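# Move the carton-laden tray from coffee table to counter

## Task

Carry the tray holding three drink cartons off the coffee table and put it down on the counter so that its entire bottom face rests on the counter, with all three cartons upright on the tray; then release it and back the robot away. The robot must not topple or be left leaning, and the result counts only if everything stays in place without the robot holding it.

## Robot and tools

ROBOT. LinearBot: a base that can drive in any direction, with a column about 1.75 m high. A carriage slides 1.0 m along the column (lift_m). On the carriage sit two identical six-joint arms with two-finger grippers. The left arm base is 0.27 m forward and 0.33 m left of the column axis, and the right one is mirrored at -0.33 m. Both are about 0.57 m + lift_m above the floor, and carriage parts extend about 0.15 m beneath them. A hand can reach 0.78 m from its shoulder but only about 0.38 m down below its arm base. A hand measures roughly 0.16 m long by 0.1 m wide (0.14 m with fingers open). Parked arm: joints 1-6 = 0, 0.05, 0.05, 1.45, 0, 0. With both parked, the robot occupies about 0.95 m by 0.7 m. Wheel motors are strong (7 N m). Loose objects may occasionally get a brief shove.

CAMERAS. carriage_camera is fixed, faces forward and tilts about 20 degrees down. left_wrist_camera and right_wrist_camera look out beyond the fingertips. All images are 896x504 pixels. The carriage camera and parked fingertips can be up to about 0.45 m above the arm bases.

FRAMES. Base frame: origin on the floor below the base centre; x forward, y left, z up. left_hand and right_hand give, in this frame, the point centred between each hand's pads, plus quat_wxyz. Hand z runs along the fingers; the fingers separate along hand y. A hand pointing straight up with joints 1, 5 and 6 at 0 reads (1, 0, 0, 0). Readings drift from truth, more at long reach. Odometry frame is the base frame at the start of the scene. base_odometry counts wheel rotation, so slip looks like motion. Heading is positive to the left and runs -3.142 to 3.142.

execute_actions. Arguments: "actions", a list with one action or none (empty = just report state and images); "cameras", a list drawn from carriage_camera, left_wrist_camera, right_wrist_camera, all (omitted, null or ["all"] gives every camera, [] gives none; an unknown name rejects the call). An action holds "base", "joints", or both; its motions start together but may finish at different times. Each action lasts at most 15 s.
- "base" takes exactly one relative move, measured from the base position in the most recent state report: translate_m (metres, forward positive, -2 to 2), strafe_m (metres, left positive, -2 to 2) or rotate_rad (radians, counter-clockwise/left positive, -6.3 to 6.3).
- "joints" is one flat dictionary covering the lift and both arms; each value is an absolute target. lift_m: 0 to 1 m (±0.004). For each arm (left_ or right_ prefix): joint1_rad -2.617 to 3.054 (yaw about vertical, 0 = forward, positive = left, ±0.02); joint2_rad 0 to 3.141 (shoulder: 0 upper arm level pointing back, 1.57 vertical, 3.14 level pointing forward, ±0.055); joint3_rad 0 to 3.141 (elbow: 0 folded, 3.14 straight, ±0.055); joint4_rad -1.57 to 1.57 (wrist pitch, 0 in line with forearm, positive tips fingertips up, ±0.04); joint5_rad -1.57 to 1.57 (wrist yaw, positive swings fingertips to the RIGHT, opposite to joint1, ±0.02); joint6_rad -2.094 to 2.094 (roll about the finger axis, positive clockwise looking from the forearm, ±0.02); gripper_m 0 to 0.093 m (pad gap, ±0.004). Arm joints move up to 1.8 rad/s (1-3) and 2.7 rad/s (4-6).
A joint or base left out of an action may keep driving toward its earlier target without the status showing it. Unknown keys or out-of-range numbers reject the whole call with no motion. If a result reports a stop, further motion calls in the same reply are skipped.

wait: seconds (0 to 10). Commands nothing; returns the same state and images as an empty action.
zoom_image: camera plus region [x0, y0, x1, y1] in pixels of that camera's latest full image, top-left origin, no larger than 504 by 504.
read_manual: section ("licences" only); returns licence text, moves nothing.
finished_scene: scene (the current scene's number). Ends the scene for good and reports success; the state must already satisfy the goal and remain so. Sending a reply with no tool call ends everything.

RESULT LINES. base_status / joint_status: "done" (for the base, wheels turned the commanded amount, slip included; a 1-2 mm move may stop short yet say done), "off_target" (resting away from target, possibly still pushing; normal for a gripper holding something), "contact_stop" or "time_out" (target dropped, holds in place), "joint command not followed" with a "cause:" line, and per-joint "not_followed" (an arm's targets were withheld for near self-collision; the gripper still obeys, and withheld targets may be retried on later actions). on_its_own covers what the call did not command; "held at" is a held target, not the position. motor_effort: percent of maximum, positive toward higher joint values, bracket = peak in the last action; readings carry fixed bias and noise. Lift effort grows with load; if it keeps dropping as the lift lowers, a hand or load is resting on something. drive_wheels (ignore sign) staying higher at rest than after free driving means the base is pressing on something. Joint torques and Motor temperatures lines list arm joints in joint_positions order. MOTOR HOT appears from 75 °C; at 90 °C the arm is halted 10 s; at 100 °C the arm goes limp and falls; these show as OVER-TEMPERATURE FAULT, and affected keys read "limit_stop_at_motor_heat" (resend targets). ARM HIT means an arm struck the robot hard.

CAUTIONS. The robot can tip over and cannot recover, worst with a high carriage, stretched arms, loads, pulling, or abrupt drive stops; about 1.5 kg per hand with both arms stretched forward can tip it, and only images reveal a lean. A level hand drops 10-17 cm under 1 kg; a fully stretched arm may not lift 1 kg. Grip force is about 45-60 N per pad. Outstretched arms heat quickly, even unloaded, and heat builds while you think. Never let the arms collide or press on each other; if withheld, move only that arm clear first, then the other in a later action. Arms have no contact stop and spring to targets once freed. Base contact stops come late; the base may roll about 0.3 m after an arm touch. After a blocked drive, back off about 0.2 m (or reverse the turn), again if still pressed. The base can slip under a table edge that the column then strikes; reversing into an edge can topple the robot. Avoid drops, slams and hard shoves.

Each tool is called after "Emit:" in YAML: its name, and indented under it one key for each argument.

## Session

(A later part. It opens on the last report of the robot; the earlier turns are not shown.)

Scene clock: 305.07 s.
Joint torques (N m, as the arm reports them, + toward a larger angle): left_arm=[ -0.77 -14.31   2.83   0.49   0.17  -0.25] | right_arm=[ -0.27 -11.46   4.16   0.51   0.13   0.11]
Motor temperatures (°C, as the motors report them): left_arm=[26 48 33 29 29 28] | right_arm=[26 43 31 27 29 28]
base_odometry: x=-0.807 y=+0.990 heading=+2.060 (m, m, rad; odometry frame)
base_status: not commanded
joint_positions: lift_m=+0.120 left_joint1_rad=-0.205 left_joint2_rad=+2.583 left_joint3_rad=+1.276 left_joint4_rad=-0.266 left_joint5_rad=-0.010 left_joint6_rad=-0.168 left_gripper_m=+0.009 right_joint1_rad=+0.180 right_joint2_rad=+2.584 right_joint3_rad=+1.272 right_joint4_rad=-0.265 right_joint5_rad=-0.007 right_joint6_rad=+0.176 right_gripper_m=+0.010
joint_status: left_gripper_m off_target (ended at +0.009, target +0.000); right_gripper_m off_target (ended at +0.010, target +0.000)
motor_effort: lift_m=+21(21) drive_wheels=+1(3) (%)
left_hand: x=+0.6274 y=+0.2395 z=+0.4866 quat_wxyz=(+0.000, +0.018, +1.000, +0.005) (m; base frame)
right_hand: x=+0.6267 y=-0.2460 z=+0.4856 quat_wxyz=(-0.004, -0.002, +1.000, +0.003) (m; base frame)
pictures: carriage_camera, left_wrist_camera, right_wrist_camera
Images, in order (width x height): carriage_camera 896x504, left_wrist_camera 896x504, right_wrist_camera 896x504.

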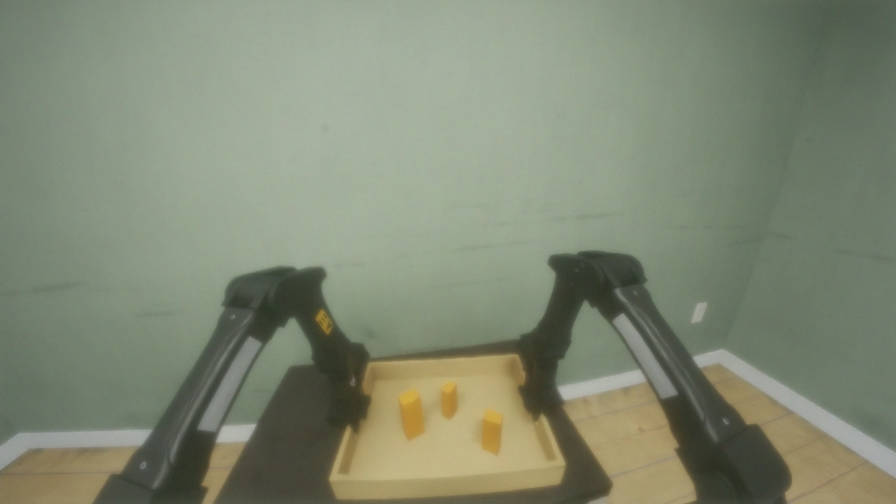

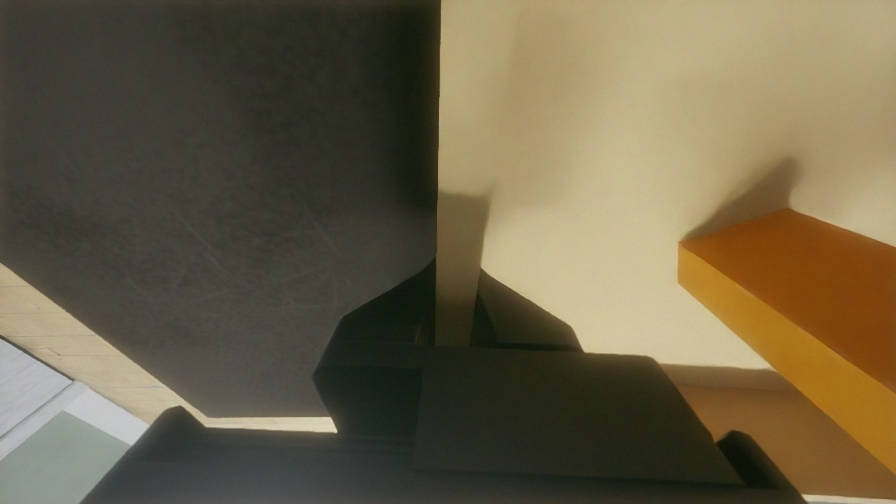

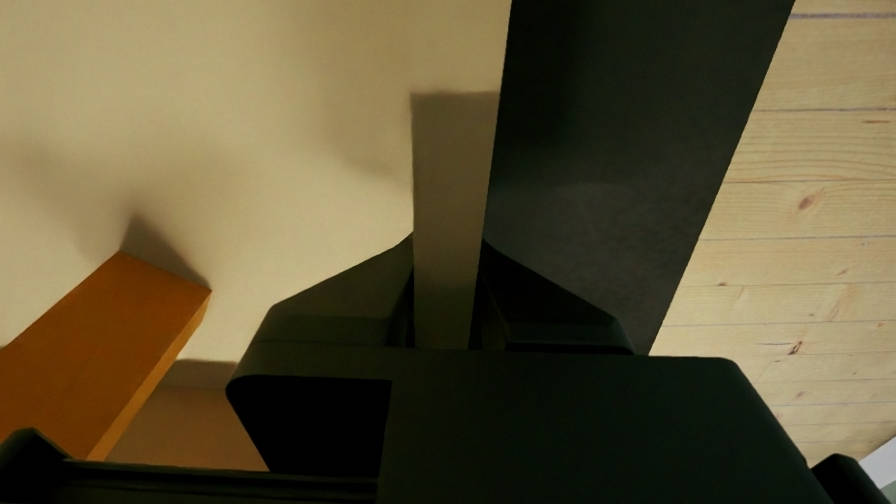

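Both grippers hold the walls. A small test lift now.

Emit:
execute_actions:
  actions:
    - {"joints": {"lift_m": 0.17, "left_joint6_rad": -0.17}}

Scene clock: 308.33 s.
Joint torques (N m, as the arm reports them, + toward a larger angle): left_arm=[ -0.6  -16.53   2.72   0.48   0.05  -0.07] | right_arm=[ -0.26 -13.19   3.88   0.51   0.16   0.15]
Motor temperatures (°C, as the motors report them): left_arm=[26 49 33 29 29 28] | right_arm=[26 44 31 27 29 28]
base_odometry: x=-0.807 y=+0.990 heading=+2.060 (m, m, rad; odometry frame)
base_status: not commanded
joint_positions: lift_m=+0.170 left_joint1_rad=-0.207 left_joint2_rad=+2.606 left_joint3_rad=+1.275 left_joint4_rad=-0.272 left_joint5_rad=+0.003 left_joint6_rad=-0.166 left_gripper_m=+0.009 right_joint1_rad=+0.180 right_joint2_rad=+2.610 right_joint3_rad=+1.272 right_joint4_rad=-0.273 right_joint5_rad=-0.013 right_joint6_rad=+0.176 right_gripper_m=+0.010
joint_status: all done
motor_effort: lift_m=+26(30) drive_wheels=-3(4) (%)
left_hand: x=+0.6175 y=+0.2385 z=+0.5280 quat_wxyz=(-0.016, +0.021, +1.000, +0.001) (m; base frame)
right_hand: x=+0.6161 y=-0.2470 z=+0.5265 quat_wxyz=(-0.021, -0.002, +1.000, +0.003) (m; base frame)
pictures: carriage_camera, left_wrist_camera, right_wrist_camera
Images, in order (width x height): carriage_camera 896x504, left_wrist_camera 896x504, right_wrist_camera 896x504.

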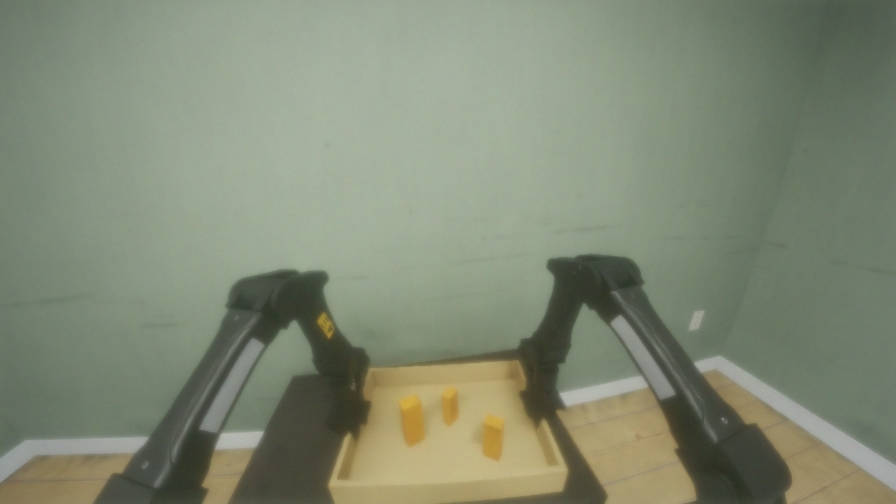

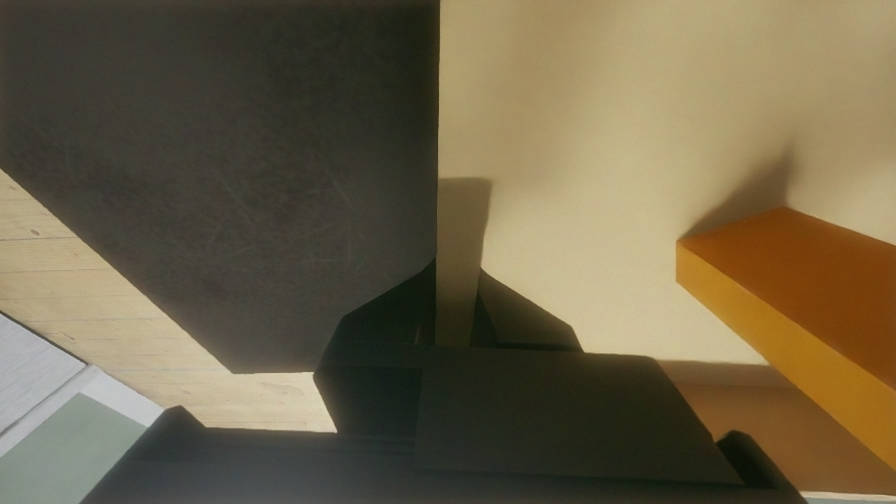

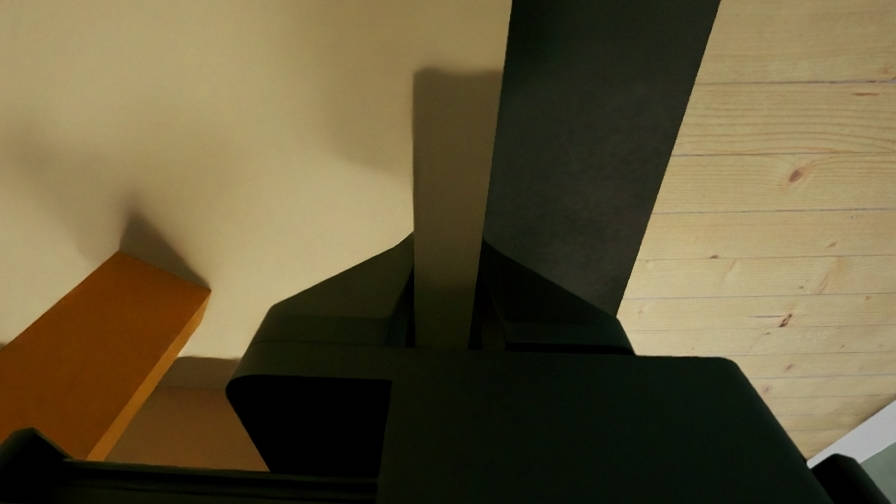

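Emit:
execute_actions:
  actions:
    - {"base": {"translate_m": -0.8}, "joints": {"lift_m": 0.3, "left_joint2_rad": 2.555, "right_joint2_rad": 2.553}}
  cameras: ["carriage_camera"]

Emit:
execute_actions:
  actions:
    - {"base": {"rotate_rad": -3.04}}
  cameras: ["carriage_camera"]

Scene clock: 318.50 s.
Joint torques (N m, as the arm reports them, + toward a larger angle): left_arm=[ -0.59 -16.4    2.86   0.56   0.11  -0.07] | right_arm=[ -0.21 -13.26   4.11   0.64   0.07   0.12]
Motor temperatures (°C, as the motors report them): left_arm=[26 51 33 29 29 28] | right_arm=[26 46 31 27 29 28]
base_odometry: x=-0.431 y=+0.284 heading=+2.060 (m, m, rad; odometry frame)
base_status: done
joint_positions: lift_m=+0.300 left_joint1_rad=-0.207 left_joint2_rad=+2.580 left_joint3_rad=+1.275 left_joint4_rad=-0.278 left_joint5_rad=-0.004 left_joint6_rad=-0.166 left_gripper_m=+0.009 right_joint1_rad=+0.180 right_joint2_rad=+2.582 right_joint3_rad=+1.272 right_joint4_rad=-0.280 right_joint5_rad=-0.004 right_joint6_rad=+0.176 right_gripper_m=+0.010
joint_status: all done
motor_effort: lift_m=+25(30) drive_wheels=+0(5) (%)
left_hand: x=+0.6249 y=+0.2382 z=+0.6669 quat_wxyz=(-0.005, +0.021, +1.000, +0.003) (m; base frame)
right_hand: x=+0.6239 y=-0.2471 z=+0.6660 quat_wxyz=(-0.010, -0.002, +1.000, +0.000) (m; base frame)
pictures: carriage_camera
Images, in order (width x height): carriage_camera 896x504.

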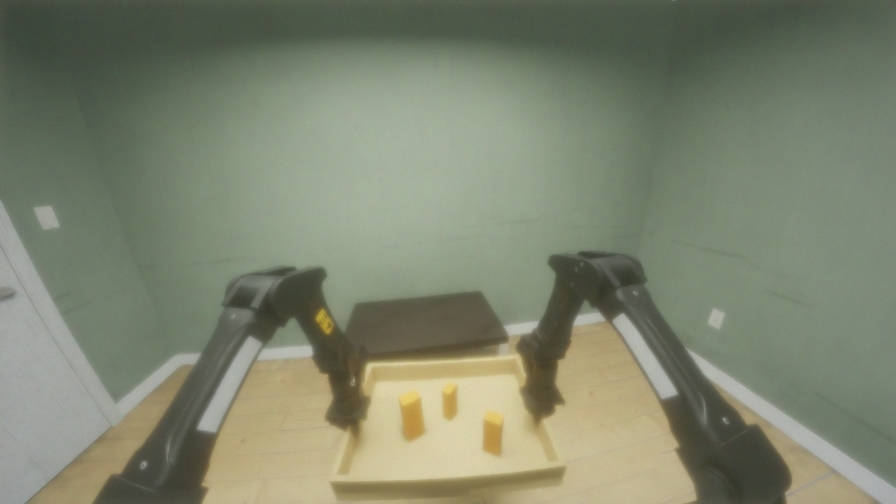

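Scene clock: 322.80 s.
Joint torques (N m, as the arm reports them, + toward a larger angle): left_arm=[ -0.41 -16.46   2.83   0.49   0.07  -0.04] | right_arm=[  0.19 -13.29   4.09   0.6    0.08   0.18]
Motor temperatures (°C, as the motors report them): left_arm=[26 52 33 29 29 28] | right_arm=[26 47 31 27 29 28]
base_odometry: x=-0.431 y=+0.284 heading=-0.980 (m, m, rad; odometry frame)
base_status: done
joint_positions: lift_m=+0.300 left_joint1_rad=-0.209 left_joint2_rad=+2.580 left_joint3_rad=+1.275 left_joint4_rad=-0.268 left_joint5_rad=+0.001 left_joint6_rad=-0.168 left_gripper_m=+0.009 right_joint1_rad=+0.174 right_joint2_rad=+2.582 right_joint3_rad=+1.272 right_joint4_rad=-0.273 right_joint5_rad=-0.003 right_joint6_rad=+0.170 right_gripper_m=+0.010
joint_status: not commanded
motor_effort: lift_m=+25(26) drive_wheels=+3(12) (%)
left_hand: x=+0.6268 y=+0.2363 z=+0.6669 quat_wxyz=(-0.001, +0.020, +1.000, +0.000) (m; base frame)
right_hand: x=+0.6259 y=-0.2489 z=+0.6660 quat_wxyz=(-0.006, -0.002, +1.000, +0.000) (m; base frame)
pictures: carriage_camera
Images, in order (width x height): carriage_camera 896x504.

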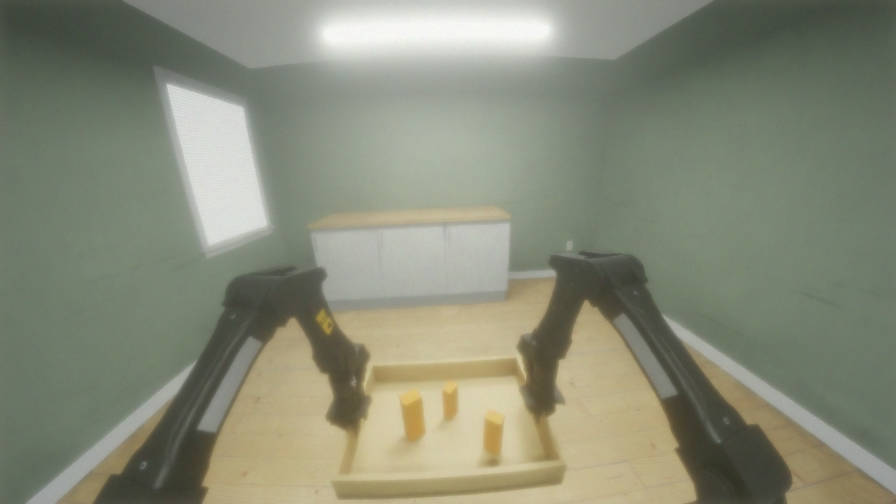

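Emit:
execute_actions:
  actions:
    - {"base": {"translate_m": 1.45}, "joints": {"lift_m": 0.66}}

Scene clock: 334.10 s.
Joint torques (N m, as the arm reports them, + toward a larger angle): left_arm=[ -0.43 -16.73   2.94   0.55   0.1   -0.01] | right_arm=[ -0.03 -13.55   4.     0.64   0.09   0.17]
Motor temperatures (°C, as the motors report them): left_arm=[26 55 33 29 29 28] | right_arm=[26 49 30 27 29 28]
base_odometry: x=+0.376 y=-0.921 heading=-0.980 (m, m, rad; odometry frame)
base_status: done
joint_positions: lift_m=+0.660 left_joint1_rad=-0.209 left_joint2_rad=+2.583 left_joint3_rad=+1.273 left_joint4_rad=-0.275 left_joint5_rad=-0.002 left_joint6_rad=-0.170 left_gripper_m=+0.009 right_joint1_rad=+0.178 right_joint2_rad=+2.586 right_joint3_rad=+1.272 right_joint4_rad=-0.279 right_joint5_rad=-0.006 right_joint6_rad=+0.173 right_gripper_m=+0.010
joint_status: all done
motor_effort: lift_m=+25(31) drive_wheels=-2(17) (%)
left_hand: x=+0.6234 y=+0.2374 z=+1.0256 quat_wxyz=(-0.007, +0.020, +1.000, +0.002) (m; base frame)
right_hand: x=+0.6229 y=-0.2478 z=+1.0247 quat_wxyz=(-0.011, -0.002, +1.000, +0.001) (m; base frame)
pictures: carriage_camera, left_wrist_camera, right_wrist_camera
Images, in order (width x height): carriage_camera 896x504, left_wrist_camera 896x504, right_wrist_camera 896x504.

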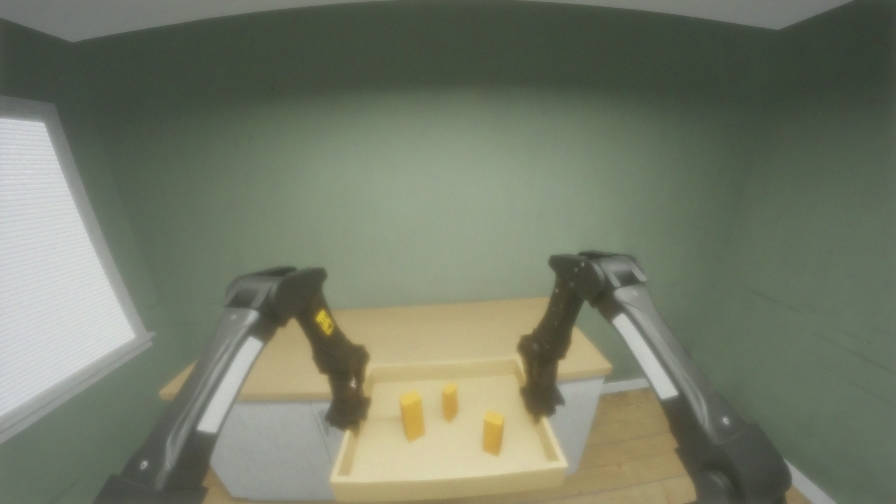

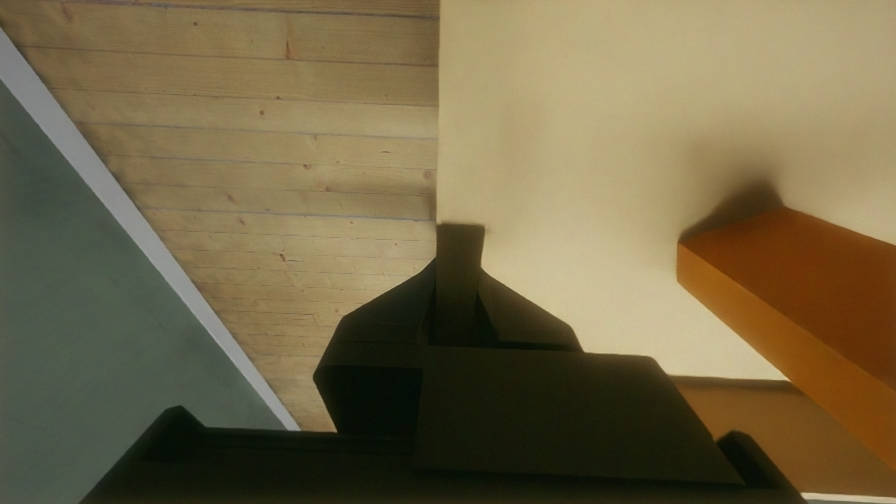

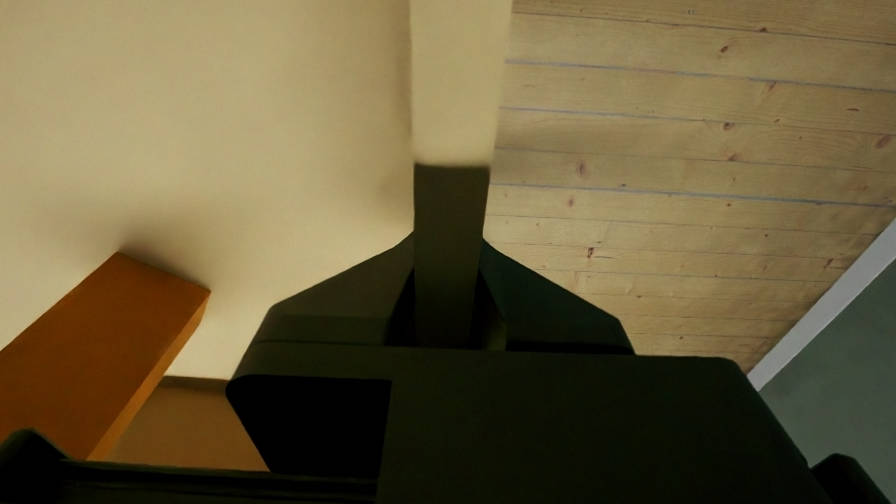

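Emit:
execute_actions:
  actions:
    - {"base": {"translate_m": 0.45}}

Scene clock: 347.40 s.
Joint torques (N m, as the arm reports them, + toward a larger angle): left_arm=[ -0.4  -16.73   2.95   0.52   0.12  -0.04] | right_arm=[ -0.09 -13.5    4.07   0.62   0.11   0.17]
Motor temperatures (°C, as the motors report them): left_arm=[26 57 33 29 29 28] | right_arm=[26 51 30 27 29 28]
base_odometry: x=+0.626 y=-1.295 heading=-0.981 (m, m, rad; odometry frame)
base_status: done
joint_positions: lift_m=+0.660 left_joint1_rad=-0.209 left_joint2_rad=+2.583 left_joint3_rad=+1.273 left_joint4_rad=-0.273 left_joint5_rad=-0.003 left_joint6_rad=-0.170 left_gripper_m=+0.009 right_joint1_rad=+0.178 right_joint2_rad=+2.586 right_joint3_rad=+1.272 right_joint4_rad=-0.278 right_joint5_rad=-0.005 right_joint6_rad=+0.173 right_gripper_m=+0.010
joint_status: not commanded
motor_effort: lift_m=+25(25) drive_wheels=-5(9) (%)
left_hand: x=+0.6240 y=+0.2375 z=+1.0256 quat_wxyz=(-0.006, +0.020, +1.000, +0.003) (m; base frame)
right_hand: x=+0.6234 y=-0.2479 z=+1.0247 quat_wxyz=(-0.010, -0.002, +1.000, +0.001) (m; base frame)
pictures: carriage_camera, left_wrist_camera, right_wrist_camera
Images, in order (width x height): carriage_camera 896x504, left_wrist_camera 896x504, right_wrist_camera 896x504.

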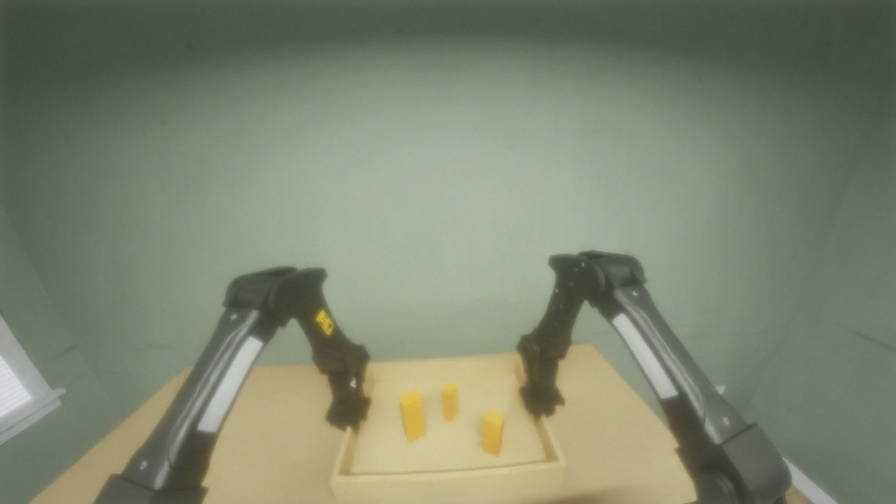

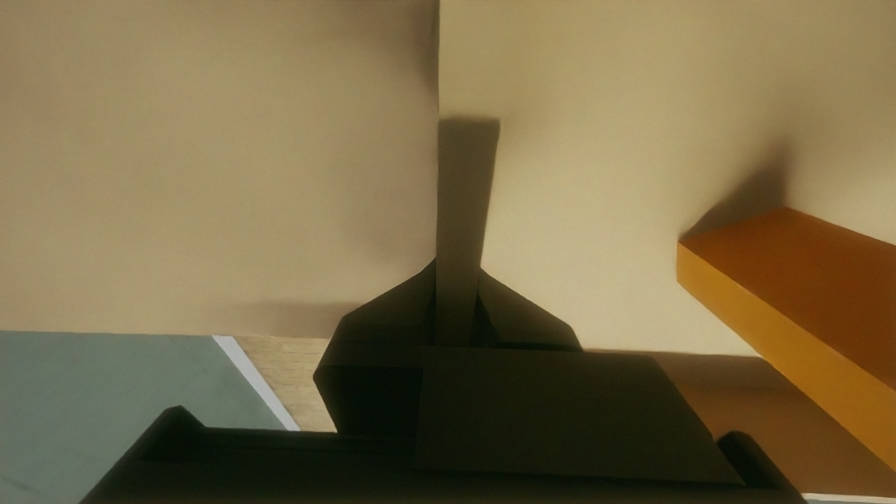

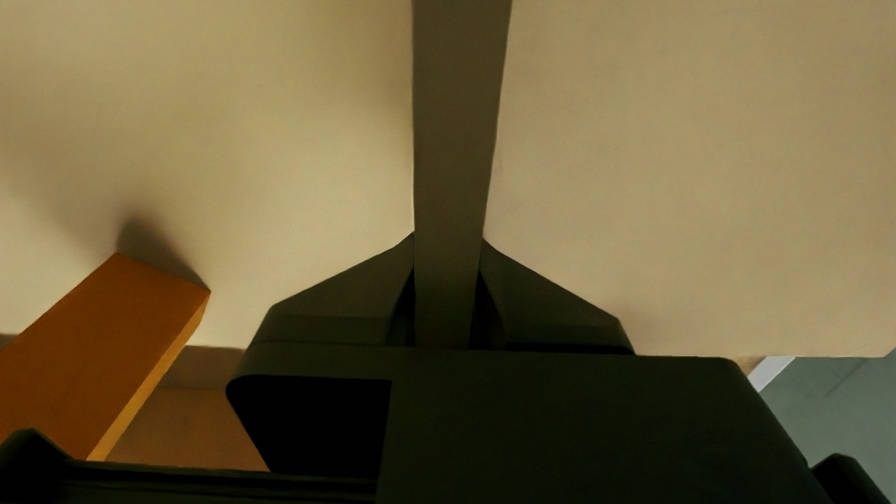

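Emit:
execute_actions:
  actions:
    - {"joints": {"lift_m": 0.6}}

Scene clock: 355.20 s.
Joint torques (N m, as the arm reports them, + toward a larger angle): left_arm=[ -0.46 -17.62   2.9    0.5    0.06  -0.01] | right_arm=[ -0.04 -13.88   4.01   0.65   0.12   0.16]
Motor temperatures (°C, as the motors report them): left_arm=[26 59 33 29 29 28] | right_arm=[26 52 30 27 29 28]
base_odometry: x=+0.626 y=-1.295 heading=-0.981 (m, m, rad; odometry frame)
base_status: not commanded
joint_positions: lift_m=+0.600 left_joint1_rad=-0.209 left_joint2_rad=+2.593 left_joint3_rad=+1.273 left_joint4_rad=-0.272 left_joint5_rad=+0.002 left_joint6_rad=-0.170 left_gripper_m=+0.009 right_joint1_rad=+0.178 right_joint2_rad=+2.590 right_joint3_rad=+1.272 right_joint4_rad=-0.281 right_joint5_rad=-0.006 right_joint6_rad=+0.173 right_gripper_m=+0.010
joint_status: all done
motor_effort: lift_m=+23(23) drive_wheels=+1(6) (%)
left_hand: x=+0.6211 y=+0.2372 z=+0.9627 quat_wxyz=(-0.010, +0.020, +1.000, +0.001) (m; base frame)
right_hand: x=+0.6211 y=-0.2482 z=+0.9633 quat_wxyz=(-0.014, -0.002, +1.000, +0.000) (m; base frame)
pictures: carriage_camera, left_wrist_camera, right_wrist_camera
Images, in order (width x height): carriage_camera 896x504, left_wrist_camera 896x504, right_wrist_camera 896x504.

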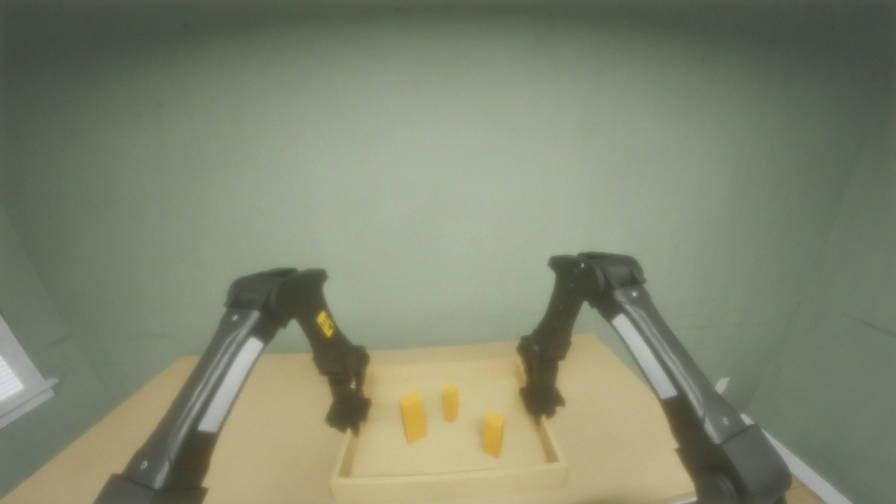

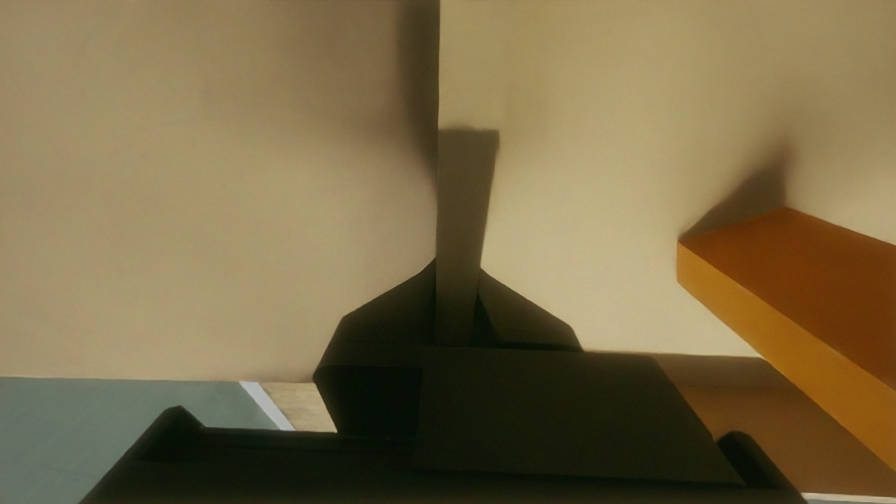

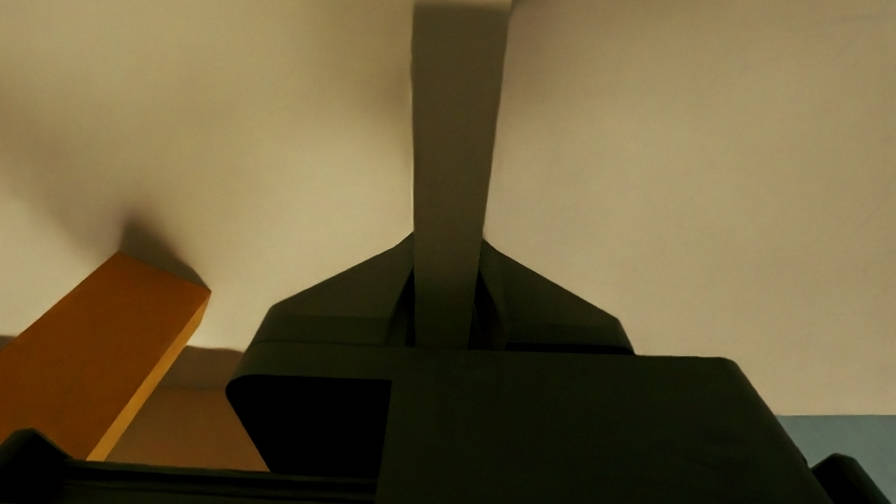

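Emit:
execute_actions:
  actions:
    - {"joints": {"lift_m": 0.58}}
  cameras: ["left_wrist_camera"]

Scene clock: 361.77 s.
Joint torques (N m, as the arm reports them, + toward a larger angle): left_arm=[ -0.43 -16.37   2.96   0.52   0.1   -0.02] | right_arm=[ -0.09 -13.34   4.15   0.61   0.05   0.16]
Motor temperatures (°C, as the motors report them): left_arm=[26 60 33 29 29 28] | right_arm=[26 53 30 27 29 28]
base_odometry: x=+0.626 y=-1.295 heading=-0.981 (m, m, rad; odometry frame)
base_status: not commanded
joint_positions: lift_m=+0.580 left_joint1_rad=-0.209 left_joint2_rad=+2.580 left_joint3_rad=+1.273 left_joint4_rad=-0.269 left_joint5_rad=-0.004 left_joint6_rad=-0.170 left_gripper_m=+0.009 right_joint1_rad=+0.178 right_joint2_rad=+2.582 right_joint3_rad=+1.272 right_joint4_rad=-0.274 right_joint5_rad=+0.000 right_joint6_rad=+0.173 right_gripper_m=+0.010
joint_status: all done
motor_effort: lift_m=+21(22) drive_wheels=+0(4) (%)
left_hand: x=+0.6261 y=+0.2372 z=+0.9474 quat_wxyz=(-0.002, +0.020, +1.000, +0.002) (m; base frame)
right_hand: x=+0.6257 y=-0.2483 z=+0.9465 quat_wxyz=(-0.006, -0.002, +1.000, -0.001) (m; base frame)
pictures: left_wrist_camera
Images, in order (width x height): left_wrist_camera 896x504.

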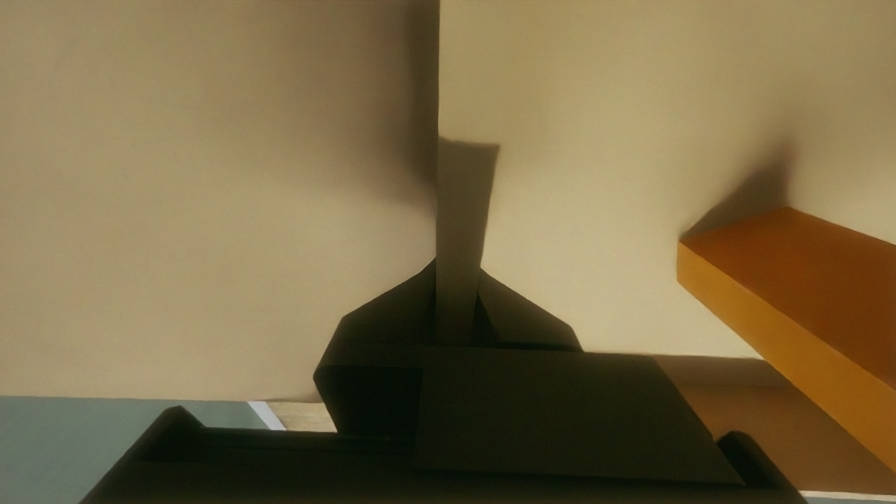

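Emit:
execute_actions:
  actions:
    - {"joints": {"left_joint2_rad": 2.58, "right_joint2_rad": 2.58}}
  cameras: []

Scene clock: 367.07 s.
Joint torques (N m, as the arm reports them, + toward a larger angle): left_arm=[ -0.41 -13.99   2.96   0.51   0.12  -0.03] | right_arm=[ -0.03 -11.3    4.14   0.6    0.05   0.16]
Motor temperatures (°C, as the motors report them): left_arm=[26 60 33 29 29 28] | right_arm=[26 54 30 27 29 28]
base_odometry: x=+0.626 y=-1.295 heading=-0.981 (m, m, rad; odometry frame)
base_status: not commanded
joint_positions: lift_m=+0.580 left_joint1_rad=-0.209 left_joint2_rad=+2.580 left_joint3_rad=+1.273 left_joint4_rad=-0.269 left_joint5_rad=-0.004 left_joint6_rad=-0.170 left_gripper_m=+0.009 right_joint1_rad=+0.178 right_joint2_rad=+2.582 right_joint3_rad=+1.272 right_joint4_rad=-0.274 right_joint5_rad=+0.000 right_joint6_rad=+0.173 right_gripper_m=+0.010
joint_status: all done
motor_effort: lift_m=+21(21) drive_wheels=+2(6) (%)
left_hand: x=+0.6259 y=+0.2373 z=+0.9472 quat_wxyz=(-0.002, +0.020, +1.000, +0.002) (m; base frame)
right_hand: x=+0.6255 y=-0.2483 z=+0.9463 quat_wxyz=(-0.007, -0.002, +1.000, -0.001) (m; base frame)
pictures: none
No camera images: the call's "cameras" was empty. Leave "cameras" out to get every camera's image.

The tray rests on the counter: the hands did not sink once the arms stopped carrying the load. I'll release and lift clear.

Emit:
execute_actions:
  actions:
    - {"joints": {"left_gripper_m": 0.06, "right_gripper_m": 0.06}}
  cameras: []

Emit:
execute_actions:
  actions:
    - {"joints": {"lift_m": 0.72}}

Scene clock: 372.83 s.
Joint torques (N m, as the arm reports them, + toward a larger angle): left_arm=[ -0.45 -14.05   2.92   0.5    0.1   -0.02] | right_arm=[ -0.04 -11.27   4.13   0.58   0.05   0.13]
Motor temperatures (°C, as the motors report them): left_arm=[26 60 33 29 29 28] | right_arm=[26 53 30 27 29 28]
base_odometry: x=+0.626 y=-1.295 heading=-0.981 (m, m, rad; odometry frame)
base_status: not commanded
joint_positions: lift_m=+0.580 left_joint1_rad=-0.209 left_joint2_rad=+2.580 left_joint3_rad=+1.273 left_joint4_rad=-0.269 left_joint5_rad=-0.004 left_joint6_rad=-0.170 left_gripper_m=+0.060 right_joint1_rad=+0.178 right_joint2_rad=+2.582 right_joint3_rad=+1.272 right_joint4_rad=-0.271 right_joint5_rad=-0.001 right_joint6_rad=+0.175 right_gripper_m=+0.060
joint_status: all done
motor_effort: lift_m=+21(21) drive_wheels=-1(4) (%)
left_hand: x=+0.6259 y=+0.2373 z=+0.9472 quat_wxyz=(-0.002, +0.020, +1.000, +0.002) (m; base frame)
right_hand: x=+0.6261 y=-0.2481 z=+0.9463 quat_wxyz=(-0.005, -0.001, +1.000, -0.001) (m; base frame)
pictures: none
No camera images: the call's "cameras" was empty. Leave "cameras" out to get every camera's image.

Scene clock: 373.93 s.
Joint torques (N m, as the arm reports them, + toward a larger angle): left_arm=[ -0.45 -13.73   3.01   0.5    0.12  -0.02] | right_arm=[ -0.09 -11.3    4.13   0.55   0.05   0.13]
Motor temperatures (°C, as the motors report them): left_arm=[26 60 33 29 29 28] | right_arm=[26 53 30 27 29 28]
base_odometry: x=+0.626 y=-1.295 heading=-0.981 (m, m, rad; odometry frame)
base_status: not commanded
joint_positions: lift_m=+0.720 left_joint1_rad=-0.209 left_joint2_rad=+2.577 left_joint3_rad=+1.273 left_joint4_rad=-0.268 left_joint5_rad=-0.004 left_joint6_rad=-0.170 left_gripper_m=+0.060 right_joint1_rad=+0.178 right_joint2_rad=+2.581 right_joint3_rad=+1.272 right_joint4_rad=-0.267 right_joint5_rad=-0.001 right_joint6_rad=+0.175 right_gripper_m=+0.060
joint_status: all done
motor_effort: lift_m=+24(29) drive_wheels=+2(4) (%)
left_hand: x=+0.6271 y=+0.2370 z=+1.0879 quat_wxyz=(+0.000, +0.020, +1.000, +0.002) (m; base frame)
right_hand: x=+0.6274 y=-0.2479 z=+1.0863 quat_wxyz=(-0.003, -0.001, +1.000, +0.000) (m; base frame)
pictures: carriage_camera, left_wrist_camera, right_wrist_camera
Images, in order (width x height): carriage_camera 896x504, left_wrist_camera 896x504, right_wrist_camera 896x504.

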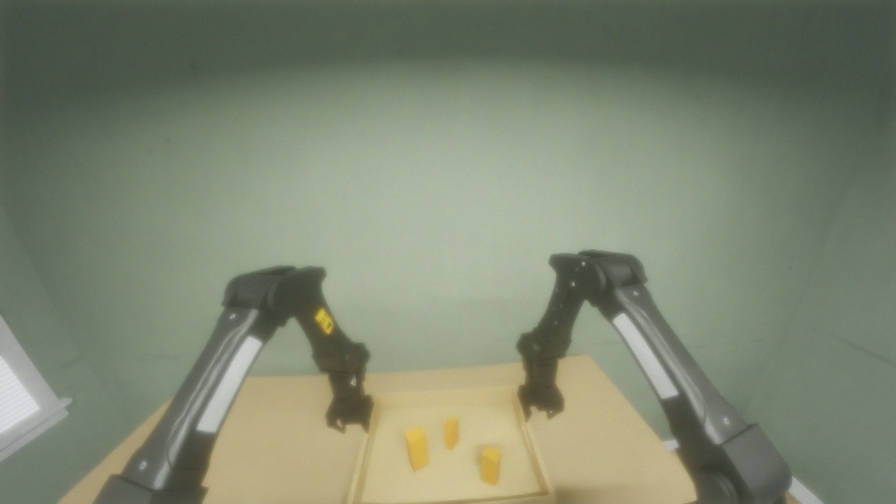

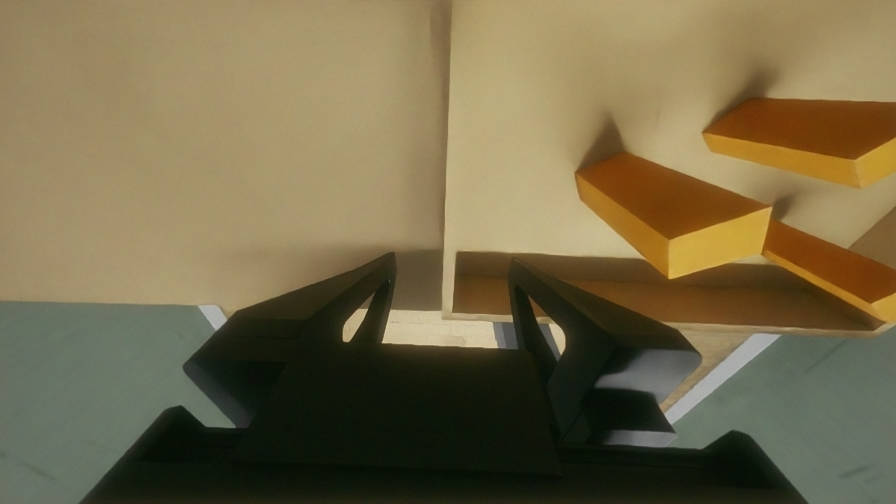

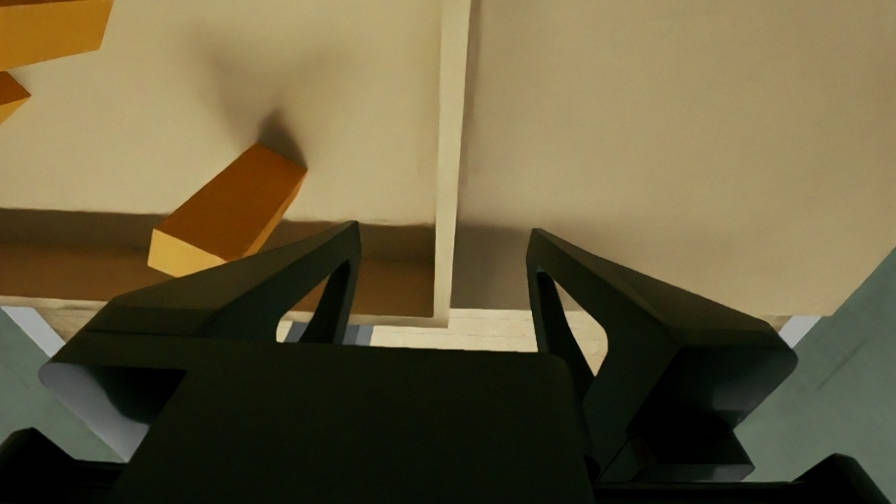

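Emit:
execute_actions:
  actions:
    - {"base": {"translate_m": -0.6}, "joints": {"left_joint1_rad": 0, "left_joint2_rad": 0.05, "left_joint3_rad": 0.05, "left_joint4_rad": 1.45, "left_joint5_rad": 0, "left_joint6_rad": 0, "right_joint1_rad": 0, "right_joint2_rad": 0.05, "right_joint3_rad": 0.05, "right_joint4_rad": 1.45, "right_joint5_rad": 0, "right_joint6_rad": 0}}
  cameras: ["carriage_camera"]

Scene clock: 384.23 s.
Joint torques (N m, as the arm reports them, + toward a larger angle): left_arm=[-1.04  4.42  3.47 -0.16  0.1   0.05] | right_arm=[ 0.08  3.1   4.63 -0.27  0.03  0.03]
Motor temperatures (°C, as the motors report them): left_arm=[26 57 33 29 29 28] | right_arm=[26 52 30 27 29 28]
base_odometry: x=+0.293 y=-0.796 heading=-0.981 (m, m, rad; odometry frame)
base_status: done
joint_positions: lift_m=+0.720 left_joint1_rad=+0.010 left_joint2_rad=+0.057 left_joint3_rad=+0.067 left_joint4_rad=+1.457 left_joint5_rad=-0.001 left_joint6_rad=-0.006 left_gripper_m=+0.060 right_joint1_rad=-0.004 right_joint2_rad=+0.059 right_joint3_rad=+0.070 right_joint4_rad=+1.457 right_joint5_rad=+0.001 right_joint6_rad=+0.005 right_gripper_m=+0.060
joint_status: all done
motor_effort: lift_m=+24(24) drive_wheels=-5(14) (%)
left_hand: x=+0.2959 y=+0.3127 z=+1.7351 quat_wxyz=(+0.999, -0.001, +0.052, +0.002) (m; base frame)
right_hand: x=+0.2954 y=-0.3125 z=+1.7360 quat_wxyz=(+0.999, +0.001, +0.051, +0.000) (m; base frame)
pictures: carriage_camera
Images, in order (width x height): carriage_camera 896x504.

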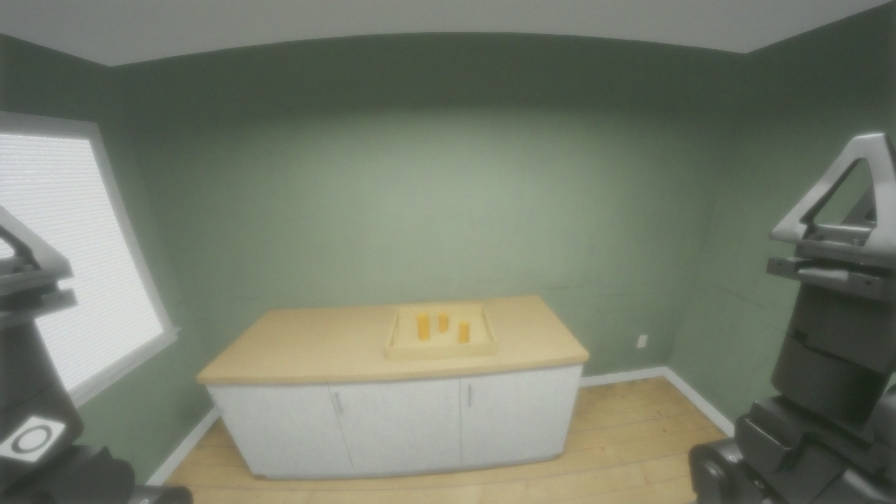

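Emit:
zoom_image:
  camera: "carriage_camera"
  region: [360, 290, 520, 390]

Region (360, 290, 520, 390) of carriage_camera's 896x504 image, scaled by 3.150, with more detail than that image has; it fills the top 315 rows of this view, and the rest is white.

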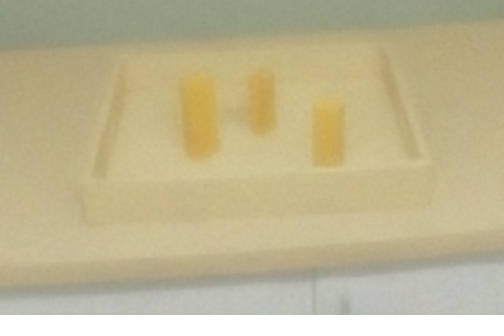

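The tray is fully on the counter with all three cartons standing, and the robot is clear.

Emit:
finished_scene:
  scene: 1

The scene is finished: the task was done.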